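## Task

Dry run EL-3139: lift the lid off the plate and set it right side up on bench position LP1, lying flat within that position's locators. Then carry the plate from the dispenser stage to the reader stage and seat it there, turned so its well A1 lands at the stage corner engraved 'A1'. Nothing may depend on the robot to stay in place at the end; open the grippers and pull the arms away before finishing.

## Robot and tools

Robot: two 6-joint arms with parallel grippers, named left_arm and right_arm. The names are not image sides. In the shared scene frame the origin is on the table top midway between the arms, +z is up, +x reaches out over the table, and left_arm sits on the +y side. URDF root poses: left_arm at (+0.015, +0.287, 0) m, quat_wxyz (+0.999, 0, 0, -0.050); right_arm at (-0.012, -0.291, 0) m, quat_wxyz (+1.000, 0, 0, -0.011). Either arm can be parked out of the way.

Scene hints: on each labelled item, well A1 is at the labelled short end, in the corner far from the labelled long side. LP1 and N1 are bench spots named on the deck. A capped bottle next to the DISPENSER is loose and can be knocked over. Very small commanded moves (a few mm) may not shift the hand. Occasionally a held part gets tugged or a loose object gets pushed.

execute_actions takes actions, a list holding zero or one item. An empty list only returns the current state. A wait is {"steps": N} with N up to 300 control steps (1/30 s each), counted from the previous result. A motion is {"rows": [...], "steps": N}, N from 1 to 15 (default 15); each row is used for one step and the final row repeats to fill the rest. Optional pictures (boolean) turns camera images on or off; by default they come back.

Each row is a single list of 14 numbers, each in [-1, 1], always covering both arms: left_arm waist, shoulder, elbow, wrist pitch, wrist yaw, wrist roll, opening, then the same seven for right_arm. The six joint numbers are offsets, not poses: they are added to that arm's joint angles as printed in the latest result showing them (if no result in this scene has shown them yet, or for a second or later call in one reply, they count from where the arm is when the action begins). They do not chain from row to row. Scale: 1.0 equals 1.264 rad waist, 1.32 shoulder, 1.276 elbow, 1.83 wrist pitch, 1.686 wrist yaw, 2.022 wrist roll. Joint ranges in rad: waist -2.880..2.880, shoulder 0.000..3.142, elbow 0.000..3.019, wrist pitch -1.693..1.571, wrist yaw -1.571..1.571, wrist roll -2.094..2.094. A call aiming a joint more than 0.019 rad beyond its range is rejected and nothing is sent; true ends may differ by up to 0.019 rad, and requests past them are clipped, reported as "joint sent to its limit". The opening number is absolute: +1 fully open (0.094 m pad gap), -1 closed.

Motion: each joint target stays within a fixed lead of the measured angle (waist 0.264, shoulder 0.32, elbow 0.276, wrist pitch 0.33, wrist yaw 0.186, wrist roll 0.522 rad), and targets that would carry the gripper over 70 mm from its current spot are scaled back, so big moves take several actions. Arms keep heading to the last sent target while you think or wait, until motion nearly stops or a step is HELD. Sending zeros is not a pause: it pulls the arm back to the reference angles, and arms can sag. To hold a pose, in a reply's first call send offsets back to the desired angles, then zeros in later calls, increasing the aim if a joint keeps falling short.

Gripper: fingers point along its +z and close along its y axis. end_effector_position is between the finger pads, roughly 1 cm short of the tips. To grip, command an opening below grip_measured (about 0.03 lower holds firmly, less holds lighter). Pad force tops out near 50 to 62 N, lower for parts thinner than about 2 mm. Readings may be off by about 1 mm per gripper.

Results: a state line per arm gives the gripper position (m) and quat_wxyz in the scene frame; it can be inaccurate, more so at long reach. Joint positions and Joint velocities list each arm's six joints (rad, rad/s) plus pad gap (m, m/s). grip_measured is opening on the command scale. "joint command not followed" means a clearance check altered or blocked joint targets; HELD marks steps where a row was not sent. Joint torques are raw drive outputs with offsets and noise. MOTOR HOT appears from 85 °C; at 100 °C an OVER-TEMPERATURE FAULT makes that arm go limp and drop until cooled, so avoid long heavy holds.

zoom_image: camera is one of cam_high (672x504), cam_low (672x504), cam_left_wrist (616x616), cam_right_wrist (616x616); region is [x0, y0, x1, y1] in that image's pixels from the top-left, at most 504 by 504. Calibration (K, distortion, T_world_to_cam) is provided per camera; wrist camera poses follow reported joints and all calibrations may be slightly off.

read_manual returns only licence text (section "licences"). finished_scene takes scene, the number of the current scene; it ends and grades it irreversibly, so call it only after everything is released and stays put.

Avoid: pushing or dropping anything off the table, letting the arms collide or press on each other, slamming, dropping parts, and shoving hard against objects or the deck.

Each tool is called after ">>>" by a JSON object that holds its "method" and its "body", one argument or row to a line.

## Session

>>> {"method": "execute_actions", "body": {
  "actions": []
}}

Scene clock: 0.00 s of 9600.00 s.
left_arm: end_effector_position=(+0.3157, +0.6843, +0.3289) grip_measured=+1.000 end_effector_quat_wxyz=(+0.095, +0.079, +0.644, +0.755) | right_arm: end_effector_position=(+0.7333, -0.0636, +0.3651) grip_measured=+1.000 end_effector_quat_wxyz=(+0.514, +0.573, +0.386, +0.509)
Joint positions: left_arm=[ 0.833  1.248  0.623  0.816 -0.582  1.673  0.094] | right_arm=[0.447 1.866 1.547 0.374 0.623 1.727 0.094]
Joint velocities: left_arm=[-0.005 -0.015  0.022 -0.002 -0.037  0.066  0.   ] | right_arm=[-0.005 -0.005 -0.012  0.007  0.066 -0.022  0.   ]
Joint torques (N m, as the arm reports them, + toward a larger angle): no reading
Motor temperatures (°C, as the motors report them): left_arm=[32 30 31 32 31 30] | right_arm=[31 29 30 29 32 31]

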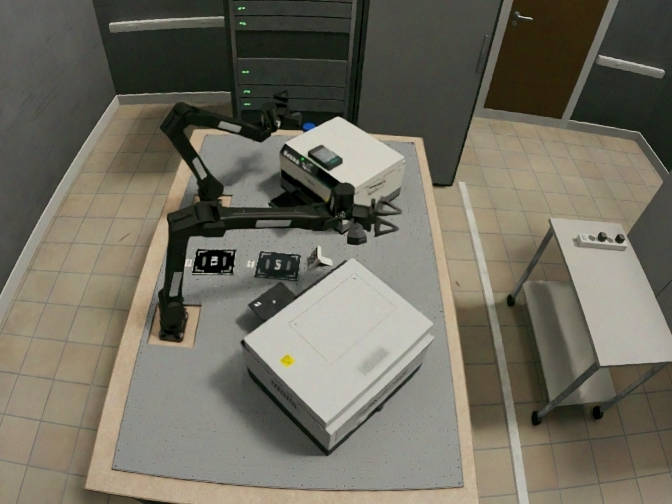

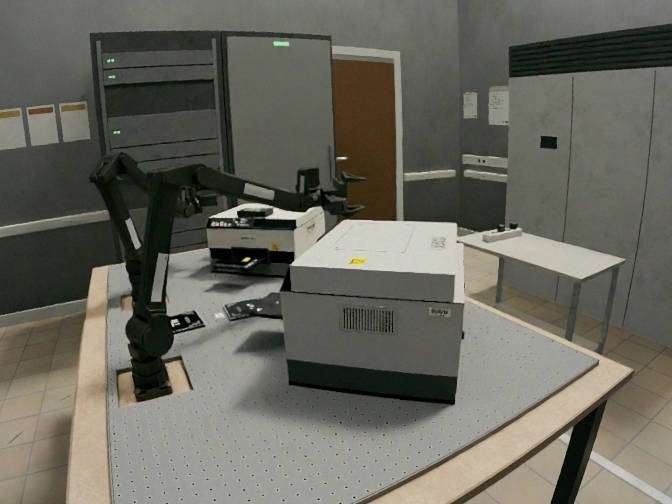

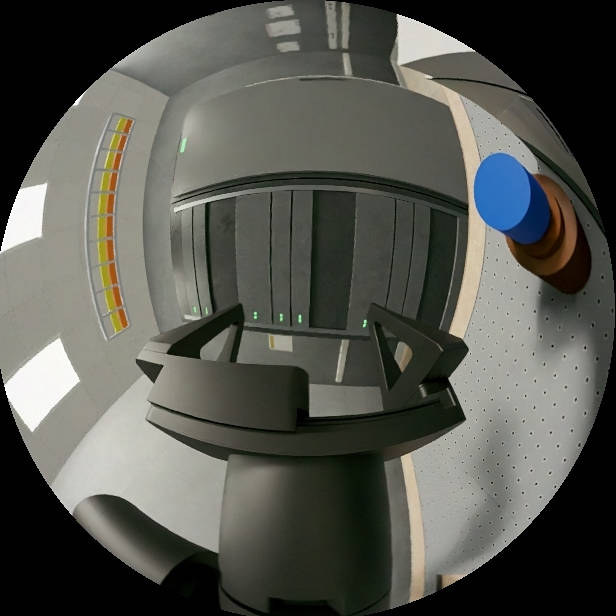

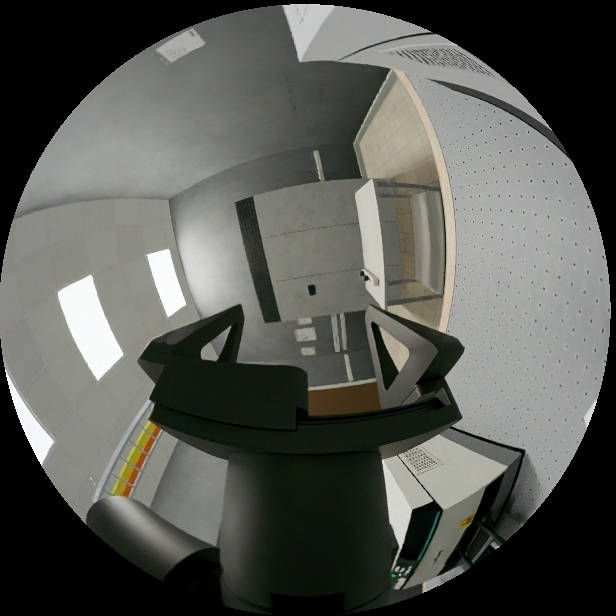

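>>> {"method": "zoom_image", "body": {
  "camera": "cam_high",
  "region": [150, 100, 430, 350]
}}

>>> {"method": "zoom_image", "body": {
  "camera": "cam_low",
  "region": [130, 190, 350, 350]
}}

Region (150, 100, 430, 350) of cam_high's 672x504 image, scaled by 1.800, with more detail than that image has; it fills the top 450 rows of this view, and the rest is white.

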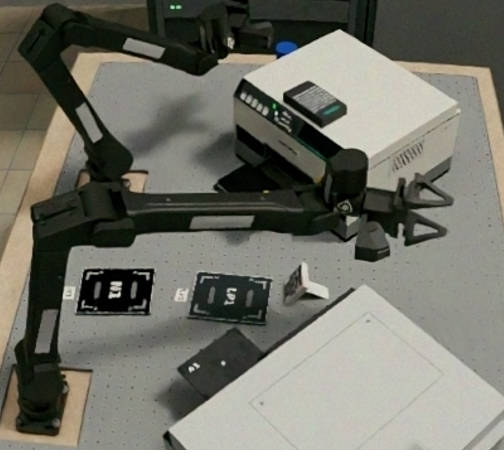

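Region (130, 190, 350, 350) of cam_low's 672x504 image, scaled by 2.291, with more detail than that image has; it fills the top 367 rows of this view, and the rest is white.

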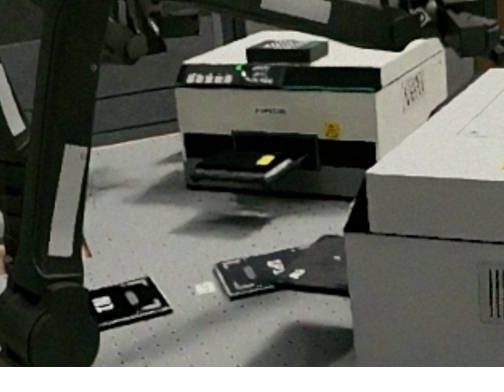

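>>> {"method": "execute_actions", "body": {
  "actions": [
    {"rows":[[-0.58,-0.159,0.334,-1,0.345,-0.827,1,-0.116,-0.627,-0.39,-1,-0.37,-0.854,1]]}
  ],
  "pictures": false
}}

>>> {"method": "execute_actions", "body": {
  "actions": [
    {"steps":90}
  ],
  "pictures": false
}}

Scene clock: 6.03 s of 9600.00 s.
left_arm: end_effector_position=(+0.4982, +0.4889, +0.3826) grip_measured=+1.000 end_effector_quat_wxyz=(+0.480, +0.247, +0.660, +0.522) | right_arm: end_effector_position=(+0.5023, -0.1389, +0.3029) grip_measured=+1.000 end_effector_quat_wxyz=(+0.376, +0.292, +0.840, +0.260)
Joint positions: left_arm=[ 0.463  1.113  0.797  0.322 -0.106  1.186  0.094] | right_arm=[ 0.317  1.232  1.063 -0.451  0.02   0.954  0.094]
Joint velocities: left_arm=[-0.943 -0.132  0.466 -1.145  0.623 -1.136  0.   ] | right_arm=[-0.054 -1.451 -0.061 -2.117 -0.212 -1.853  0.   ]
Joint torques (N m, as the arm reports them, + toward a larger angle): left_arm=[ 0.45 -9.58 15.97  1.24 -0.13 -0.14] | right_arm=[-0.88 -9.32 10.6   2.53 -0.03 -0.08]
Motor temperatures (°C, as the motors report them): left_arm=[32 30 32 32 31 30] | right_arm=[31 30 32 29 32 31]
Steps of this call (steps 1 to 90: nothing new was sent; then 2.53 s passed at rest; steps 91 to 105: all 15 steps of this action). Readings (joint positions):
91: left_arm=[0.830 1.244 0.626 0.800 -0.560 1.651] | right_arm=[0.443 1.856 1.532 0.351 0.578 1.693]
92: left_arm=[0.819 1.236 0.630 0.765 -0.530 1.621] | right_arm=[0.439 1.827 1.493 0.299 0.524 1.645]
94: left_arm=[0.779 1.214 0.645 0.700 -0.469 1.559] | right_arm=[0.419 1.753 1.390 0.191 0.424 1.549]
98: left_arm=[0.673 1.166 0.691 0.568 -0.339 1.430] | right_arm=[0.364 1.579 1.203 -0.025 0.207 1.324]
105: the state above

Scene clock: 9.03 s of 9600.00 s.
left_arm: end_effector_position=(+0.4121, +0.2807, +0.2693) grip_measured=+1.000 end_effector_quat_wxyz=(+0.268, +0.012, +0.963, -0.001) | right_arm: end_effector_position=(+0.2760, -0.2049, +0.2489) grip_measured=+1.000 end_effector_quat_wxyz=(+0.063, -0.138, +0.988, +0.009)
Joint positions: left_arm=[ 0.087  1.04   1.01  -0.999  0.002  0.011  0.094] | right_arm=[ 0.314  1.038  1.042 -1.448  0.002  0.014  0.094]
Joint velocities: left_arm=[-0.005 -0.005 -0.007 -0.022 -0.095 -0.007  0.   ] | right_arm=[-0.015 -0.005 -0.002 -0.017 -0.066 -0.007  0.   ]
Joint torques (N m, as the arm reports them, + toward a larger angle): left_arm=[ 2.12 -6.5  13.87  0.53 -0.28 -0.09] | right_arm=[-1.52 -3.8  10.6   0.83 -0.09 -0.06]
Motor temperatures (°C, as the motors report them): left_arm=[32 30 33 32 31 30] | right_arm=[31 30 32 29 32 31]
Steps of this call (steps 1 to 45: the robot went on to your last target; steps 46 to 90: nothing new was sent). Readings (joint positions):
1: left_arm=[0.430 1.109 0.813 0.284 -0.083 1.147] | right_arm=[0.316 1.183 1.062 -0.529 0.013 0.881]
2: left_arm=[0.395 1.105 0.829 0.243 -0.066 1.107] | right_arm=[0.316 1.135 1.062 -0.620 0.008 0.793]
4: left_arm=[0.322 1.098 0.860 0.154 -0.039 1.019] | right_arm=[0.315 1.046 1.062 -0.826 0.003 0.601]
8: left_arm=[0.165 1.082 0.937 -0.131 -0.006 0.739] | right_arm=[0.314 0.978 1.062 -1.246 0.002 0.267]
90: the state above
All arms were judged still, so your last target was given up. Only a new action makes them travel on or press farther. Fingers that are still opening or closing keep moving.

>>> {"method": "execute_actions", "body": {
  "actions": [
    {"rows":[[0,0,0.05,-0.28,0,0,1,0,0,0,0,0,0,1]]}
  ],
  "pictures": false
}}

>>> {"method": "execute_actions", "body": {
  "actions": [
    {"steps":15}
  ]
}}

>>> {"method": "zoom_image", "body": {
  "camera": "cam_left_wrist",
  "region": [130, 60, 480, 360]
}}

>>> {"method": "zoom_image", "body": {
  "camera": "cam_right_wrist",
  "region": [130, 60, 480, 360]
}}

>>> {"method": "zoom_image", "body": {
  "camera": "cam_high",
  "region": [180, 130, 400, 340]
}}

Scene clock: 10.43 s of 9600.00 s.
left_arm: end_effector_position=(+0.3016, +0.2821, +0.2424) grip_measured=+1.000 end_effector_quat_wxyz=(+0.032, +0.012, +0.999, -0.001) | right_arm: end_effector_position=(+0.2760, -0.2049, +0.2489) grip_measured=+1.000 end_effector_quat_wxyz=(+0.063, -0.138, +0.988, +0.009)
Joint positions: left_arm=[ 0.087  1.041  1.031 -1.496  0.002  0.011  0.094] | right_arm=[ 0.314  1.038  1.042 -1.448  0.002  0.014  0.094]
Joint velocities: left_arm=[ 0.005 -0.005  0.002  0.037  0.022 -0.081  0.   ] | right_arm=[ 0.015  0.005 -0.017 -0.007 -0.007  0.022  0.   ]
Joint torques (N m, as the arm reports them, + toward a larger angle): left_arm=[ 1.53 -5.57 13.46 -0.16 -0.12  0.05] | right_arm=[-0.39 -3.77 10.01  1.17  0.03  0.08]
Motor temperatures (°C, as the motors report them): left_arm=[32 30 33 32 31 30] | right_arm=[31 30 32 29 32 31]
Steps of this call (steps 1 to 27: nothing new was sent; steps 28 to 42: all 15 steps of this action). Readings (joint positions):
28: left_arm=[0.087 1.041 1.016 -1.047 0.002 0.011] | right_arm=[0.314 1.038 1.042 -1.448 0.002 0.014]
29: left_arm=[0.087 1.042 1.027 -1.151 0.002 0.011] | right_arm=[0.314 1.038 1.042 -1.448 0.002 0.014]
31: left_arm=[0.087 1.042 1.031 -1.345 0.002 0.011] | right_arm=[0.314 1.038 1.042 -1.448 0.002 0.014]
35: left_arm=[0.087 1.041 1.031 -1.485 0.002 0.011] | right_arm=[0.314 1.038 1.042 -1.448 0.002 0.014]
42: the state above

Scene clock: 10.93 s of 9600.00 s.
left_arm: end_effector_position=(+0.3016, +0.2821, +0.2424) grip_measured=+1.000 end_effector_quat_wxyz=(+0.032, +0.012, +0.999, -0.001) | right_arm: end_effector_position=(+0.2760, -0.2049, +0.2489) grip_measured=+1.000 end_effector_quat_wxyz=(+0.063, -0.138, +0.988, +0.009)
Joint positions: left_arm=[ 0.087  1.041  1.031 -1.496  0.002  0.011  0.094] | right_arm=[ 0.314  1.038  1.042 -1.448  0.002  0.014  0.094]
Joint velocities: left_arm=[ 0.005 -0.005 -0.007 -0.007 -0.007  0.037  0.   ] | right_arm=[-0.005 -0.005  0.002 -0.002  0.007  0.022  0.   ]
Joint torques (N m, as the arm reports them, + toward a larger angle): left_arm=[ 1.76 -5.63 13.36 -0.18 -0.21  0.03] | right_arm=[-0.35 -3.81 10.01  1.18  0.03  0.08]
Motor temperatures (°C, as the motors report them): left_arm=[32 30 33 32 31 30] | right_arm=[31 30 32 29 32 31]
Steps of this call (steps 1 to 15: the robot went on to your last target). Readings (joint positions):
1: left_arm=[0.087 1.041 1.031 -1.496 0.002 0.011] | right_arm=[0.314 1.038 1.042 -1.448 0.002 0.014]
2: left_arm=[0.087 1.041 1.031 -1.496 0.002 0.011] | right_arm=[0.314 1.038 1.042 -1.448 0.002 0.014]
4: left_arm=[0.087 1.041 1.031 -1.496 0.002 0.011] | right_arm=[0.314 1.038 1.042 -1.448 0.002 0.014]
8: left_arm=[0.087 1.041 1.031 -1.496 0.002 0.011] | right_arm=[0.314 1.038 1.042 -1.448 0.002 0.014]
15: the state above
All arms were judged still, so your last target was given up. Only a new action makes them travel on or press farther. Fingers that are still opening or closing keep moving.
camera_calibration (this result's frames):
cam_left_wrist: T_world_to_cam=[[-0.0253823, -0.999655, -0.00674825, 0.293042], [-0.841768, 0.0177311, 0.539548, 0.125562], [-0.539242, 0.0193755, -0.841928, 0.489937], [0, 0, 0, 1]] pos_world=[0.377327, 0.281222, 0.346722]
cam_right_wrist: T_world_to_cam=[[0.279885, -0.959911, -0.0153481, -0.270101], [-0.837884, -0.252046, 0.484173, 0.0639338], [-0.468631, -0.122653, -0.874838, 0.449184], [0, 0, 0, 1]] pos_world=[0.339668, -0.188065, 0.357863]

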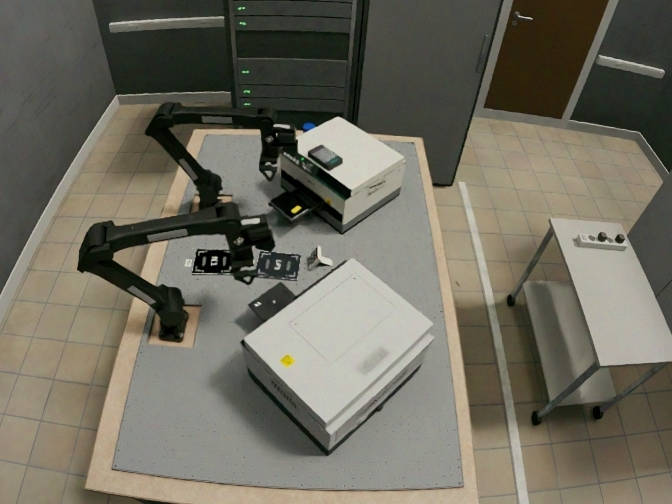

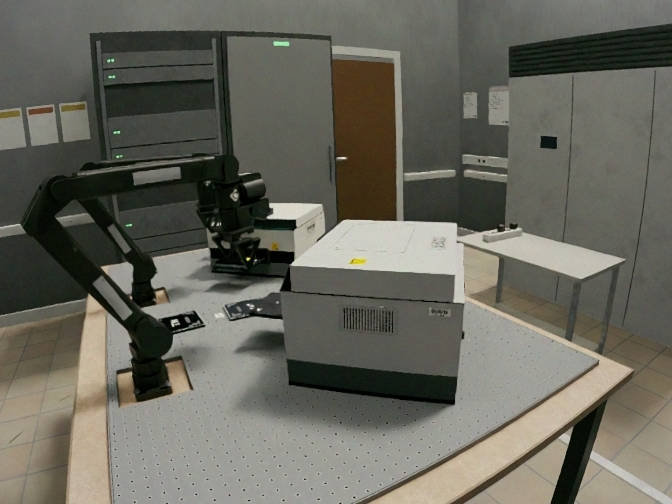

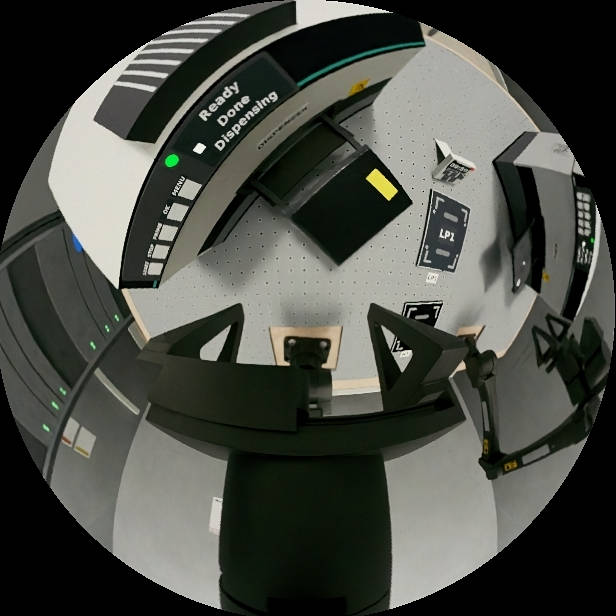

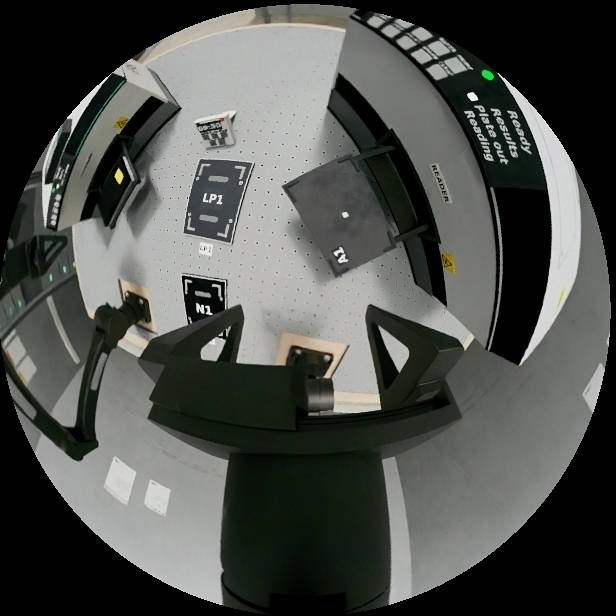

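Region (130, 60, 480, 360) of cam_left_wrist's 616x616 image, scaled by 1.440, with more detail than that image has; it fills the top 432 rows of this view, and the rest is white.

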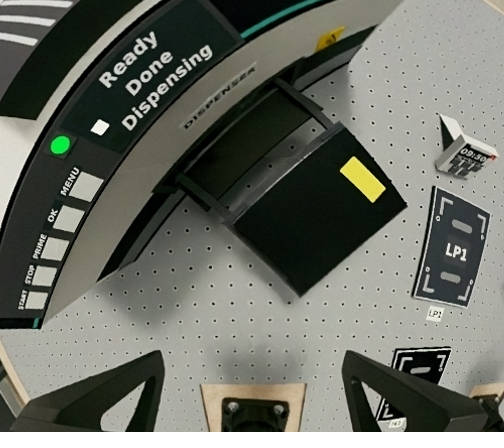

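Region (130, 60, 480, 360) of cam_right_wrist's 616x616 image, scaled by 1.440, with more detail than that image has; it fills the top 432 rows of this view, and the rest is white.

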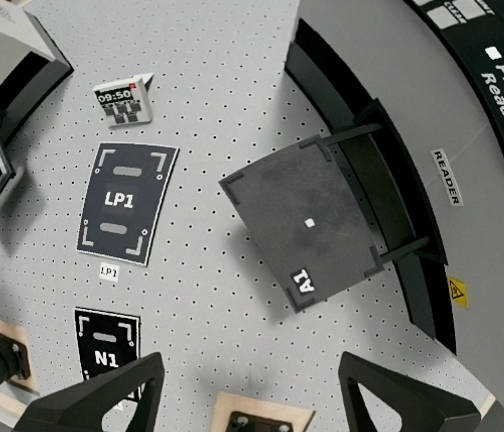

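Region (180, 130, 400, 340) of cam_high's 672x504 image, scaled by 2.291, with more detail than that image has; it fills the top 481 rows of this view, and the rest is white.

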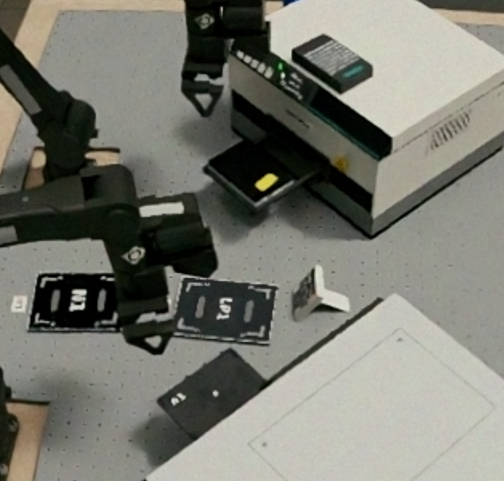

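>>> {"method": "execute_actions", "body": {
  "actions": [
    {"rows":[[-0.123,0.217,0.155,0.029,0,0.301,1,-0.2,-0.559,-0.425,0,0,0,1]]}
  ],
  "pictures": false
}}

>>> {"method": "execute_actions", "body": {
  "actions": [
    {"steps":25}
  ]
}}

>>> {"method": "zoom_image", "body": {
  "camera": "cam_left_wrist",
  "region": [130, 100, 480, 400]
}}

Scene clock: 17.67 s of 9600.00 s.
left_arm: end_effector_position=(+0.3824, +0.2215, +0.2075) grip_measured=+1.000 end_effector_quat_wxyz=(-0.019, +0.367, +0.930, -0.005) | right_arm: end_effector_position=(+0.1131, -0.2859, +0.1453) grip_measured=+1.000 end_effector_quat_wxyz=(+0.172, -0.016, +0.985, +0.004)
Joint positions: left_arm=[-0.073  1.352  1.19  -1.448  0.002  0.579  0.094] | right_arm=[ 0.069  0.245  0.478 -1.459  0.002  0.014  0.094]
Joint velocities: left_arm=[-0.005 -0.103  0.002  0.007 -0.022  0.212  0.   ] | right_arm=[-0.005  0.171 -0.002  0.007  0.037  0.037  0.   ]
Joint torques (N m, as the arm reports them, + toward a larger angle): left_arm=[  1.95 -11.82  12.75   0.33  -0.1    0.11] | right_arm=[-1.32  6.48 11.94  2.08  0.03  0.08]
Motor temperatures (°C, as the motors report them): left_arm=[32 30 34 32 31 30] | right_arm=[31 30 33 29 32 31]
Steps of this call (steps 1 to 90: nothing new was sent; then 3.23 s passed at rest; steps 91 to 105: all 15 steps of this action). Readings (joint positions):
91: left_arm=[0.082 1.052 1.036 -1.496 -0.000 0.054] | right_arm=[0.306 1.027 1.027 -1.443 -0.001 0.014]
92: left_arm=[0.066 1.077 1.056 -1.496 -0.001 0.117] | right_arm=[0.281 1.000 0.991 -1.432 -0.003 0.014]
94: left_arm=[0.017 1.165 1.114 -1.488 -0.001 0.248] | right_arm=[0.204 0.908 0.884 -1.431 -0.002 0.014]
98: left_arm=[-0.063 1.331 1.190 -1.451 0.002 0.460] | right_arm=[0.094 0.643 0.641 -1.435 0.002 0.014]
105: the state above

Scene clock: 18.50 s of 9600.00 s.
left_arm: end_effector_position=(+0.3819, +0.2216, +0.2097) grip_measured=+1.000 end_effector_quat_wxyz=(-0.016, +0.382, +0.924, -0.005) | right_arm: end_effector_position=(+0.1140, -0.2858, +0.1404) grip_measured=+1.000 end_effector_quat_wxyz=(+0.149, -0.016, +0.989, +0.003)
Joint positions: left_arm=[-0.073  1.346  1.19  -1.448  0.002  0.61   0.094] | right_arm=[ 0.069  0.292  0.478 -1.458  0.002  0.014  0.094]
Joint velocities: left_arm=[-0.024 -0.005 -0.007 -0.002  0.007 -0.022  0.   ] | right_arm=[-0.005 -0.005  0.002 -0.002  0.022 -0.037  0.   ]
Joint torques (N m, as the arm reports them, + toward a larger angle): left_arm=[  1.69 -11.86  12.66   0.23  -0.14   0.17] | right_arm=[-1.02  3.79 11.79  1.97  0.03  0.08]
Motor temperatures (°C, as the motors report them): left_arm=[32 30 34 32 31 30] | right_arm=[31 30 33 29 32 31]
Steps of this call (steps 1 to 25: the robot went on to your last target). Readings (joint positions):
1: left_arm=[-0.073 1.350 1.190 -1.448 0.002 0.585] | right_arm=[0.069 0.253 0.478 -1.459 0.002 0.014]
2: left_arm=[-0.073 1.348 1.190 -1.448 0.002 0.590] | right_arm=[0.069 0.264 0.478 -1.459 0.002 0.014]
4: left_arm=[-0.073 1.346 1.190 -1.448 0.002 0.597] | right_arm=[0.069 0.283 0.478 -1.458 0.002 0.014]
8: left_arm=[-0.073 1.346 1.190 -1.448 0.002 0.605] | right_arm=[0.069 0.292 0.478 -1.458 0.002 0.014]
25: the state above
camera_calibration (this result's frames):
cam_left_wrist: T_world_to_cam=[[-0.706368, -0.707721, 0.0132349, 0.425477], [-0.553235, 0.563648, 0.613377, -0.0347216], [-0.44156, 0.425948, -0.789679, 0.368521], [0, 0, 0, 1]] pos_world=[0.444058, 0.163719, 0.306679]
cam_right_wrist: T_world_to_cam=[[0.0410467, -0.999025, -0.0162503, -0.287911], [-0.943915, -0.0441052, 0.327231, 0.0538889], [-0.327629, 0.00190712, -0.944805, 0.297823], [0, 0, 0, 1]] pos_world=[0.16026, -0.285822, 0.259072]

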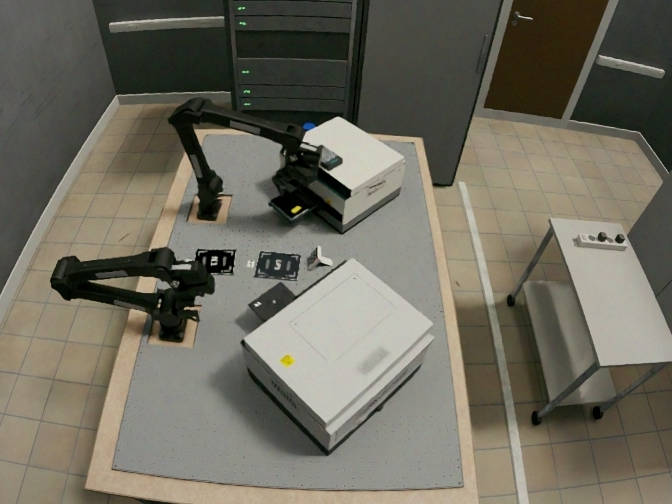

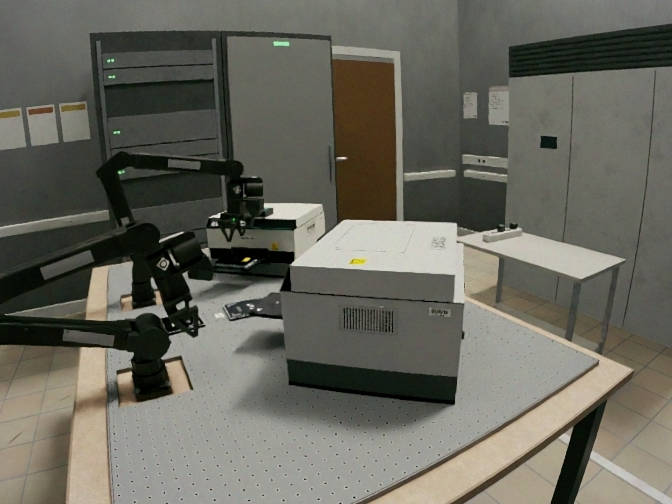

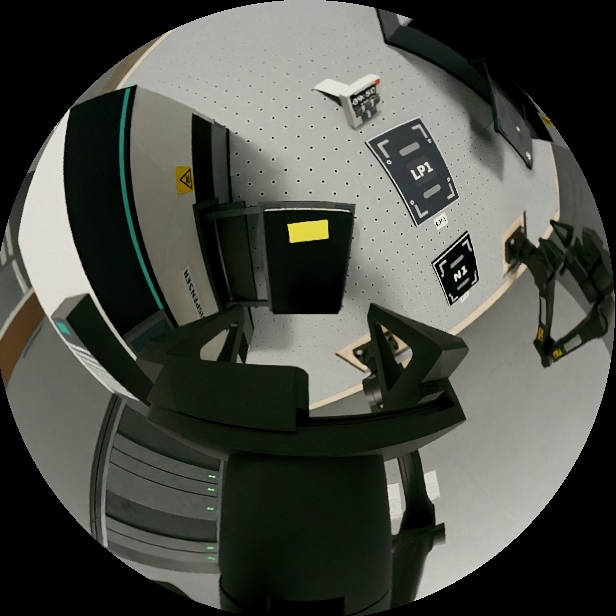

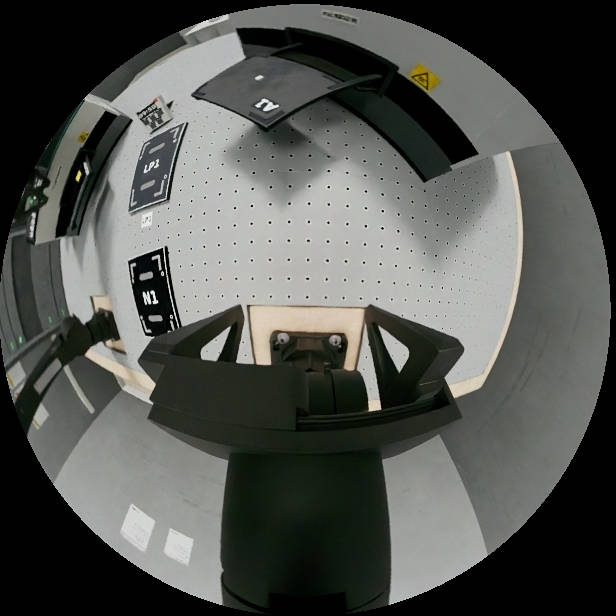

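Region (130, 100, 480, 400) of cam_left_wrist's 616x616 image, scaled by 1.440, with more detail than that image has; it fills the top 432 rows of this view, and the rest is white.

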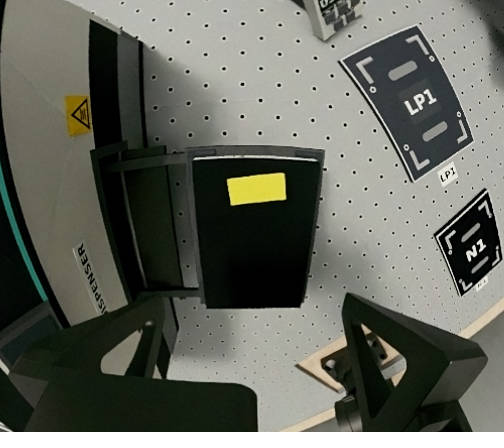

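>>> {"method": "execute_actions", "body": {
  "actions": [
    {"rows":[[-0.005,0.007,-0.03,0.04,0,0,1,0,0,0,0,0,0,1],[-0.005,0.007,-0.03,0.04,0,0,1,0,0,0,0,0,0,1],[-0.01,0.014,-0.06,0.08,0,0,1,0,0,0,0,0,0,1],[-0.01,0.014,-0.06,0.08,0,0,1,0,0,0,0,0,0,1],[-0.016,0.019,-0.086,0.116,0,-0.006,1,0,0,0,0,0,0,1]]}
  ],
  "pictures": false
}}

>>> {"method": "execute_actions", "body": {
  "actions": [
    {"steps":10}
  ]
}}

>>> {"method": "zoom_image", "body": {
  "camera": "cam_left_wrist",
  "region": [160, 130, 460, 380]
}}

>>> {"method": "zoom_image", "body": {
  "camera": "cam_low",
  "region": [195, 220, 285, 290]
}}

Scene clock: 22.10 s of 9600.00 s.
left_arm: end_effector_position=(+0.3929, +0.2171, +0.1606) grip_measured=+1.000 end_effector_quat_wxyz=(+0.015, +0.384, +0.923, +0.002) | right_arm: end_effector_position=(+0.1140, -0.2858, +0.1404) grip_measured=+1.000 end_effector_quat_wxyz=(+0.149, -0.016, +0.989, +0.003)
Joint positions: left_arm=[-0.08   1.365  1.077 -1.253  0.002  0.608  0.094] | right_arm=[ 0.069  0.292  0.478 -1.458  0.002  0.014  0.094]
Joint velocities: left_arm=[ 0.015 -0.024 -0.002  0.027  0.037  0.051  0.   ] | right_arm=[ 0.005 -0.015  0.002 -0.007 -0.081 -0.051  0.   ]
Joint torques (N m, as the arm reports them, + toward a larger angle): left_arm=[ 0.3  -9.71  9.64  0.92 -0.07 -0.11] | right_arm=[-0.38  3.32 10.17  1.53  0.03  0.08]
Motor temperatures (°C, as the motors report them): left_arm=[32 31 35 32 31 30] | right_arm=[31 30 33 29 32 31]
Steps of this call (steps 1 to 15: the robot went on to your last target; steps 16 to 90: nothing new was sent; then 0.10 s passed at rest; steps 91 to 105: all 15 steps of this action). Readings (joint positions):
91: left_arm=[-0.073 1.346 1.186 -1.439 0.002 0.610] | right_arm=[0.069 0.292 0.478 -1.458 0.002 0.014]
92: left_arm=[-0.073 1.346 1.179 -1.420 0.002 0.610] | right_arm=[0.069 0.292 0.478 -1.458 0.002 0.014]
94: left_arm=[-0.073 1.346 1.150 -1.363 0.002 0.610] | right_arm=[0.069 0.292 0.478 -1.458 0.002 0.014]
98: left_arm=[-0.077 1.355 1.086 -1.269 0.002 0.608] | right_arm=[0.069 0.292 0.478 -1.458 0.002 0.014]
105: the state above

Scene clock: 22.43 s of 9600.00 s.
left_arm: end_effector_position=(+0.3929, +0.2171, +0.1606) grip_measured=+1.000 end_effector_quat_wxyz=(+0.015, +0.384, +0.923, +0.002) | right_arm: end_effector_position=(+0.1140, -0.2858, +0.1404) grip_measured=+1.000 end_effector_quat_wxyz=(+0.149, -0.016, +0.989, +0.003)
Joint positions: left_arm=[-0.08   1.365  1.077 -1.253  0.002  0.607  0.094] | right_arm=[ 0.069  0.292  0.478 -1.458  0.002  0.014  0.094]
Joint velocities: left_arm=[-0.015 -0.024 -0.017 -0.012 -0.007  0.007  0.   ] | right_arm=[-0.015 -0.015 -0.002 -0.007  0.066  0.007  0.   ]
Joint torques (N m, as the arm reports them, + toward a larger angle): left_arm=[  0.44 -10.15   9.56   1.05  -0.04  -0.08] | right_arm=[-0.4   3.31 10.17  1.54  0.03  0.08]
Motor temperatures (°C, as the motors report them): left_arm=[32 31 35 32 31 30] | right_arm=[31 30 33 29 32 31]
Steps of this call (steps 1 to 10: the robot went on to your last target). Readings (joint positions):
1: left_arm=[-0.080 1.365 1.077 -1.253 0.002 0.608] | right_arm=[0.069 0.292 0.478 -1.458 0.002 0.014]
2: left_arm=[-0.080 1.365 1.077 -1.253 0.002 0.608] | right_arm=[0.069 0.292 0.478 -1.458 0.002 0.014]
4: left_arm=[-0.080 1.365 1.077 -1.253 0.002 0.607] | right_arm=[0.069 0.292 0.478 -1.458 0.002 0.014]
8: left_arm=[-0.080 1.365 1.077 -1.253 0.002 0.607] | right_arm=[0.069 0.292 0.478 -1.458 0.002 0.014]
10: the state above
camera_calibration (this result's frames):
cam_left_wrist: T_world_to_cam=[[-0.709034, -0.704805, -0.022814, 0.436967], [-0.587578, 0.572597, 0.571738, 0.0222267], [-0.389901, 0.418786, -0.820119, 0.322709], [0, 0, 0, 1]] pos_world=[0.448709, 0.160104, 0.261921]
cam_right_wrist: T_world_to_cam=[[0.0410467, -0.999025, -0.0162503, -0.287911], [-0.943915, -0.0441052, 0.327231, 0.0538889], [-0.327629, 0.00190712, -0.944805, 0.297823], [0, 0, 0, 1]] pos_world=[0.16026, -0.285822, 0.259072]

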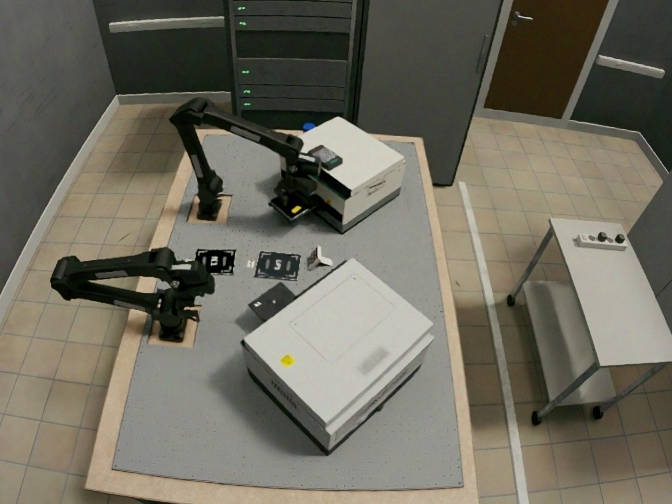

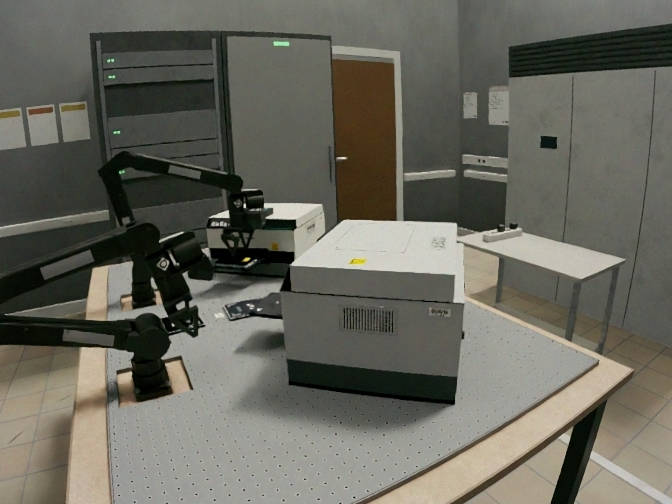

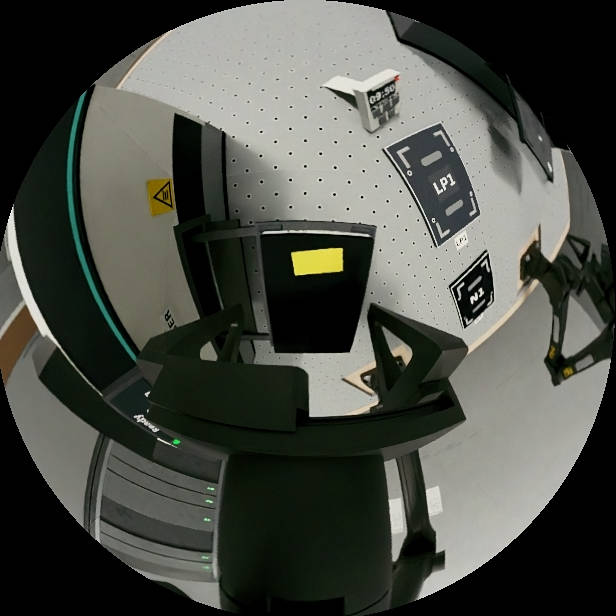

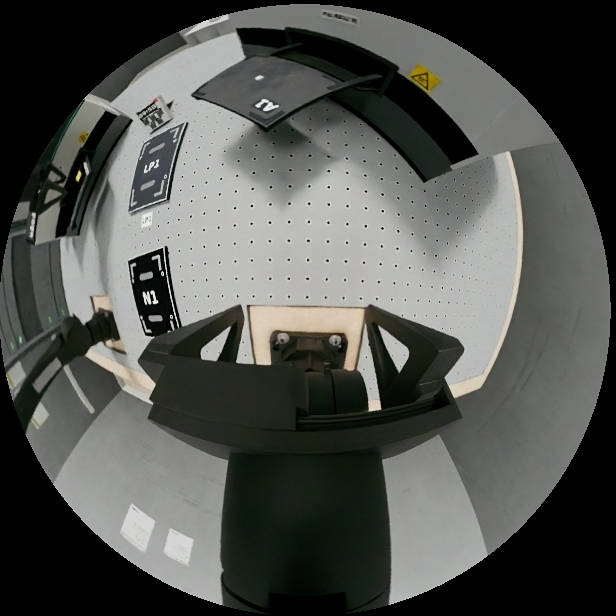

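Region (160, 130, 460, 380) of cam_left_wrist's 616x616 image, scaled by 1.680, with more detail than that image has.

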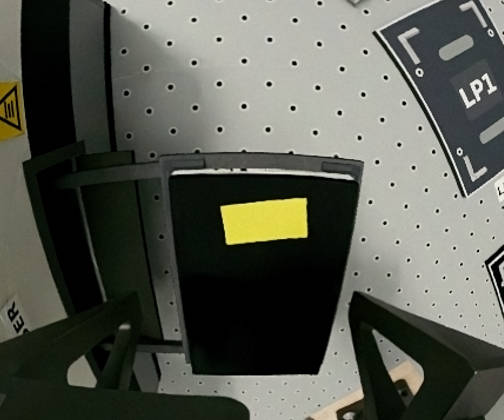

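Region (195, 220, 285, 290) of cam_low's 672x504 image, scaled by 5.600, with more detail than that image has.

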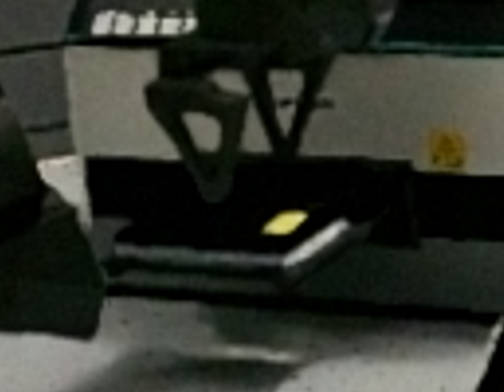

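>>> {"method": "execute_actions", "body": {
  "actions": [
    {"rows":[[-0.015,0.019,-0.019,0.014,0,-0.01,1,0,0,0,0,0,0,1]]}
  ]
}}

>>> {"method": "zoom_image", "body": {
  "camera": "cam_left_wrist",
  "region": [160, 130, 460, 380]
}}

>>> {"method": "zoom_image", "body": {
  "camera": "cam_low",
  "region": [195, 220, 285, 290]
}}

Scene clock: 24.37 s of 9600.00 s.
left_arm: end_effector_position=(+0.3873, +0.2162, +0.1491) grip_measured=+1.000 end_effector_quat_wxyz=(+0.003, +0.381, +0.924, -0.000) | right_arm: end_effector_position=(+0.1140, -0.2858, +0.1404) grip_measured=+1.000 end_effector_quat_wxyz=(+0.149, -0.016, +0.989, +0.003)
Joint positions: left_arm=[-0.085  1.376  1.055 -1.244  0.002  0.597  0.094] | right_arm=[ 0.069  0.292  0.478 -1.458  0.002  0.014  0.094]
Joint velocities: left_arm=[-0.005 -0.015 -0.002  0.002 -0.081 -0.022  0.   ] | right_arm=[-0.005  0.015 -0.002 -0.007  0.007  0.037  0.   ]
Joint torques (N m, as the arm reports them, + toward a larger angle): left_arm=[ 0.68 -9.26  8.96  0.86 -0.13 -0.09] | right_arm=[-0.41  3.31 10.17  1.54  0.03  0.08]
Motor temperatures (°C, as the motors report them): left_arm=[32 31 35 32 31 30] | right_arm=[31 30 33 29 32 31]
Steps of this call (steps 1 to 15: the robot went on to your last target; steps 16 to 43: nothing new was sent; steps 44 to 58: all 15 steps of this action). Readings (joint positions):
44: left_arm=[-0.080 1.365 1.074 -1.251 0.002 0.606] | right_arm=[0.069 0.292 0.478 -1.458 0.002 0.014]
45: left_arm=[-0.081 1.365 1.071 -1.247 0.002 0.604] | right_arm=[0.069 0.292 0.478 -1.458 0.002 0.014]
47: left_arm=[-0.082 1.368 1.062 -1.244 0.002 0.602] | right_arm=[0.069 0.292 0.478 -1.458 0.002 0.014]
51: left_arm=[-0.085 1.374 1.055 -1.244 0.002 0.599] | right_arm=[0.069 0.292 0.478 -1.458 0.002 0.014]
58: the state above
camera_calibration (this result's frames):
cam_left_wrist: T_world_to_cam=[[-0.705901, -0.708248, -0.00944963, 0.429618], [-0.577111, 0.567362, 0.587404, 0.0207605], [-0.410666, 0.420102, -0.809239, 0.317547], [0, 0, 0, 1]] pos_world=[0.445655, 0.159095, 0.248836]
cam_right_wrist: T_world_to_cam=[[0.0410467, -0.999025, -0.0162503, -0.287911], [-0.943915, -0.0441052, 0.327231, 0.0538889], [-0.327629, 0.00190712, -0.944805, 0.297823], [0, 0, 0, 1]] pos_world=[0.16026, -0.285822, 0.259072]

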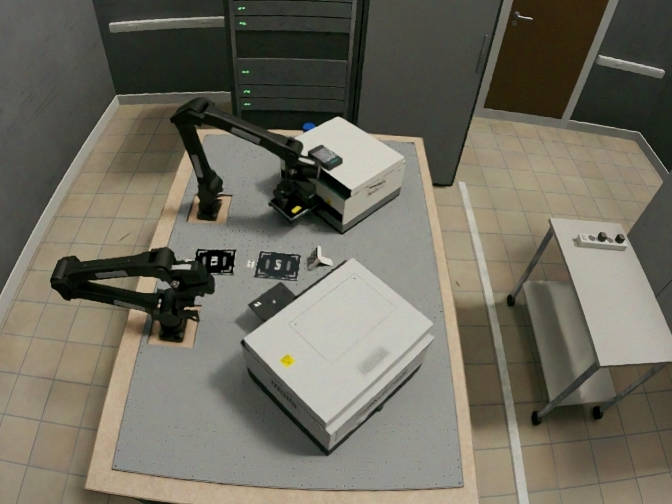

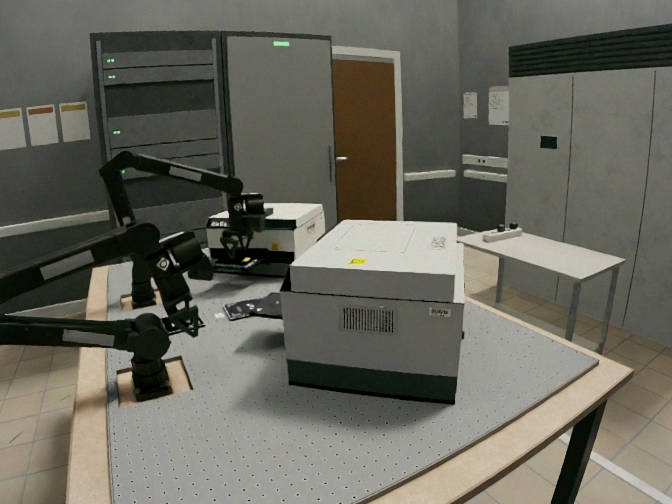

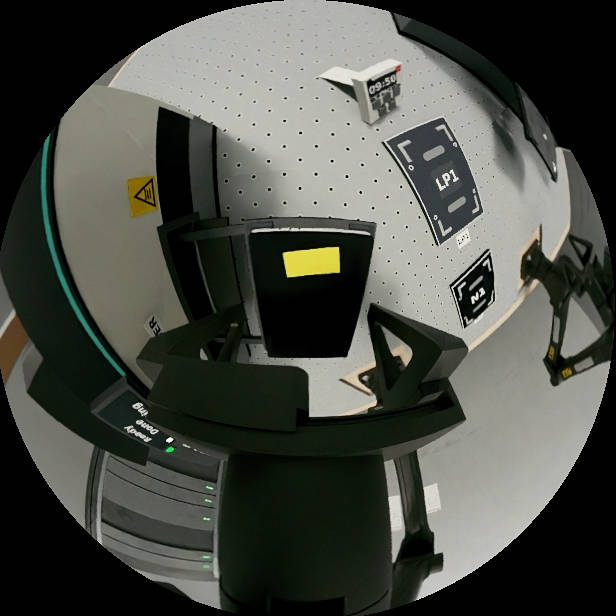

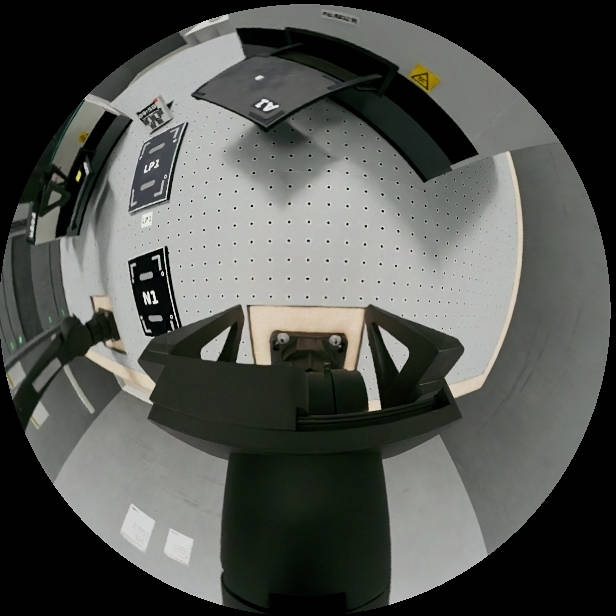

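Region (160, 130, 460, 380) of cam_left_wrist's 616x616 image, scaled by 1.680, with more detail than that image has.

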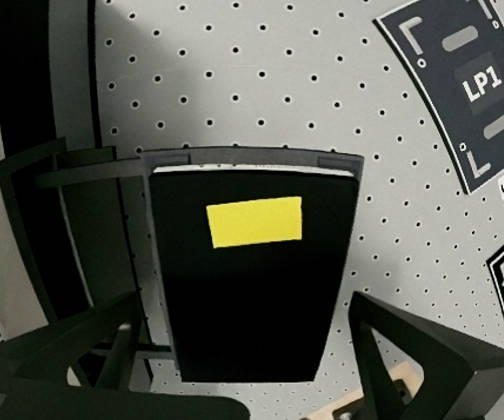

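Region (195, 220, 285, 290) of cam_low's 672x504 image, scaled by 5.600, with more detail than that image has.

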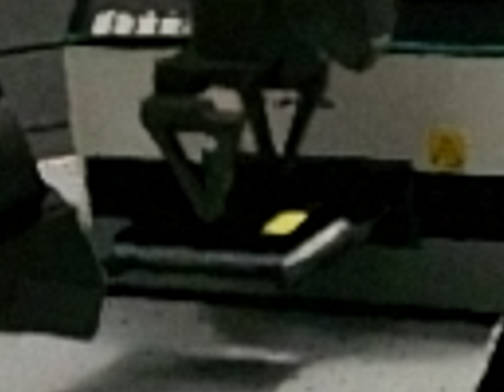

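>>> {"method": "execute_actions", "body": {
  "actions": [
    {"rows":[[-0.013,0.018,-0.019,0.024,0,0.015,1,0,0,0,0,0,0,1]]}
  ]
}}

>>> {"method": "zoom_image", "body": {
  "camera": "cam_left_wrist",
  "region": [160, 130, 460, 380]
}}

>>> {"method": "zoom_image", "body": {
  "camera": "cam_low",
  "region": [195, 220, 285, 290]
}}

Scene clock: 26.67 s of 9600.00 s.
left_arm: end_effector_position=(+0.3861, +0.2158, +0.1384) grip_measured=+1.000 end_effector_quat_wxyz=(+0.002, +0.391, +0.920, -0.001) | right_arm: end_effector_position=(+0.1140, -0.2858, +0.1404) grip_measured=+1.000 end_effector_quat_wxyz=(+0.149, -0.016, +0.989, +0.003)
Joint positions: left_arm=[-0.086  1.384  1.034 -1.217  0.002  0.617  0.094] | right_arm=[ 0.069  0.292  0.478 -1.458  0.002  0.014  0.094]
Joint velocities: left_arm=[-0.005 -0.015  0.017  0.002  0.007 -0.007  0.   ] | right_arm=[-0.005  0.005  0.017  0.002 -0.037  0.051  0.   ]
Joint torques (N m, as the arm reports them, + toward a larger angle): left_arm=[ 0.46 -9.18  8.63  0.73 -0.11  0.17] | right_arm=[-0.37  3.33 10.18  1.53  0.03  0.08]
Motor temperatures (°C, as the motors report them): left_arm=[32 31 35 32 31 30] | right_arm=[31 30 33 29 32 31]
Steps of this call (steps 1 to 15: the robot went on to your last target; steps 16 to 54: nothing new was sent; steps 55 to 69: all 15 steps of this action). Readings (joint positions):
55: left_arm=[-0.085 1.376 1.053 -1.240 0.002 0.600] | right_arm=[0.069 0.292 0.478 -1.458 0.002 0.014]
56: left_arm=[-0.085 1.376 1.049 -1.230 0.002 0.604] | right_arm=[0.069 0.292 0.478 -1.458 0.002 0.014]
58: left_arm=[-0.086 1.378 1.041 -1.221 0.002 0.609] | right_arm=[0.069 0.292 0.478 -1.458 0.002 0.014]
62: left_arm=[-0.086 1.384 1.034 -1.218 0.002 0.614] | right_arm=[0.069 0.292 0.478 -1.458 0.002 0.014]
69: the state above
camera_calibration (this result's frames):
cam_left_wrist: T_world_to_cam=[[-0.720888, -0.693003, -0.00824676, 0.430765], [-0.563575, 0.579243, 0.588949, 0.0185742], [-0.403366, 0.429214, -0.808128, 0.303633], [0, 0, 0, 1]] pos_world=[0.443476, 0.157439, 0.237987]
cam_right_wrist: T_world_to_cam=[[0.0410467, -0.999025, -0.0162503, -0.287911], [-0.943915, -0.0441052, 0.327231, 0.0538889], [-0.327629, 0.00190712, -0.944805, 0.297823], [0, 0, 0, 1]] pos_world=[0.16026, -0.285822, 0.259072]

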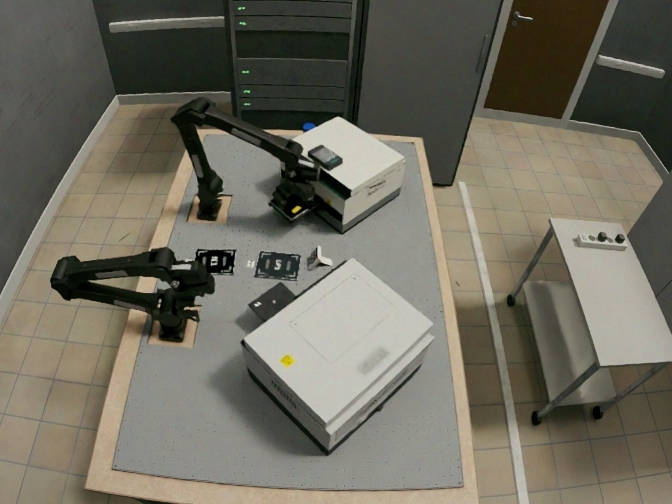

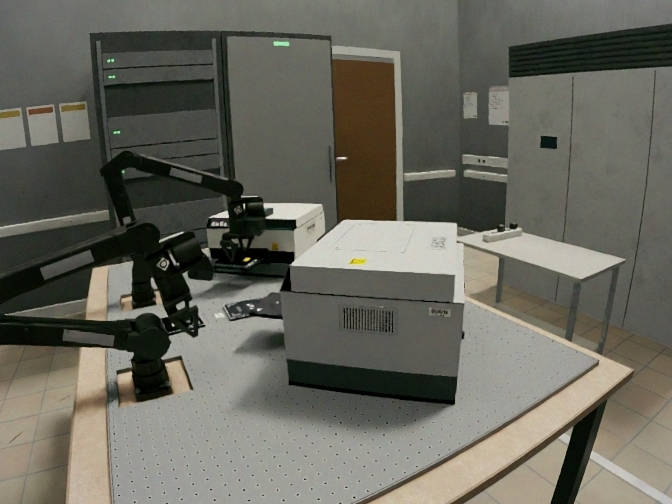

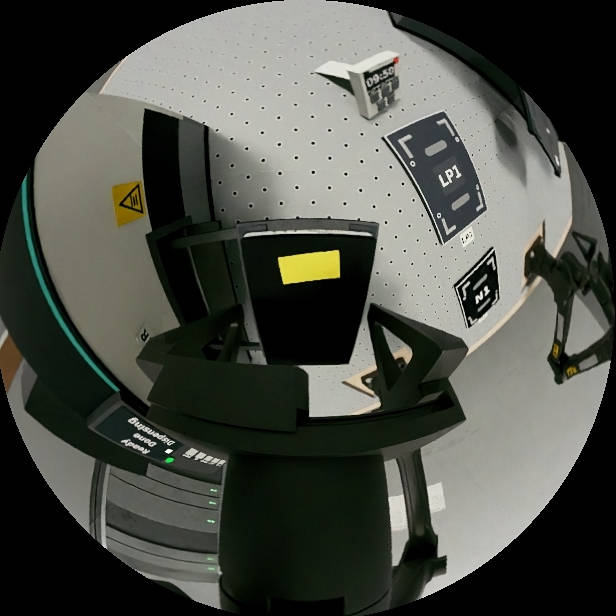

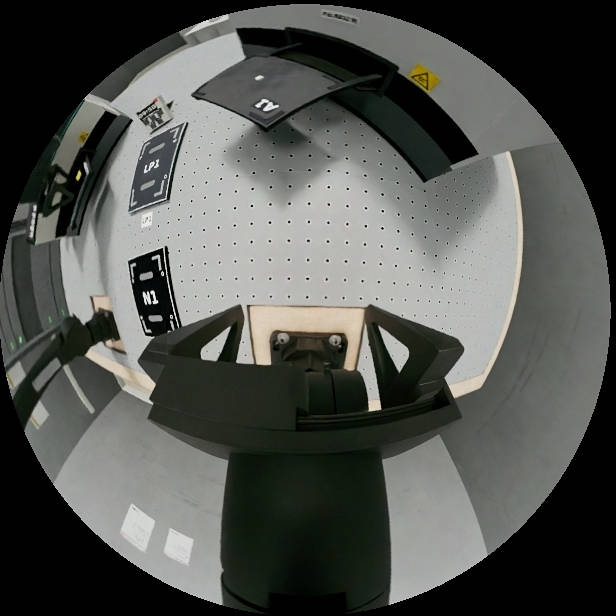

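Region (160, 130, 460, 380) of cam_left_wrist's 616x616 image, scaled by 1.680, with more detail than that image has.

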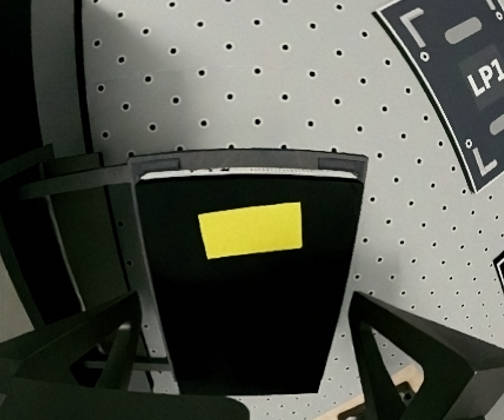

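Region (195, 220, 285, 290) of cam_low's 672x504 image, scaled by 5.600, with more detail than that image has.

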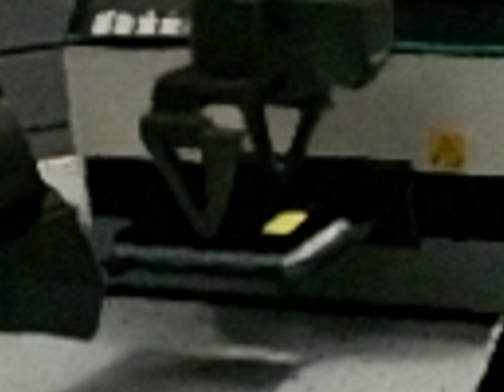

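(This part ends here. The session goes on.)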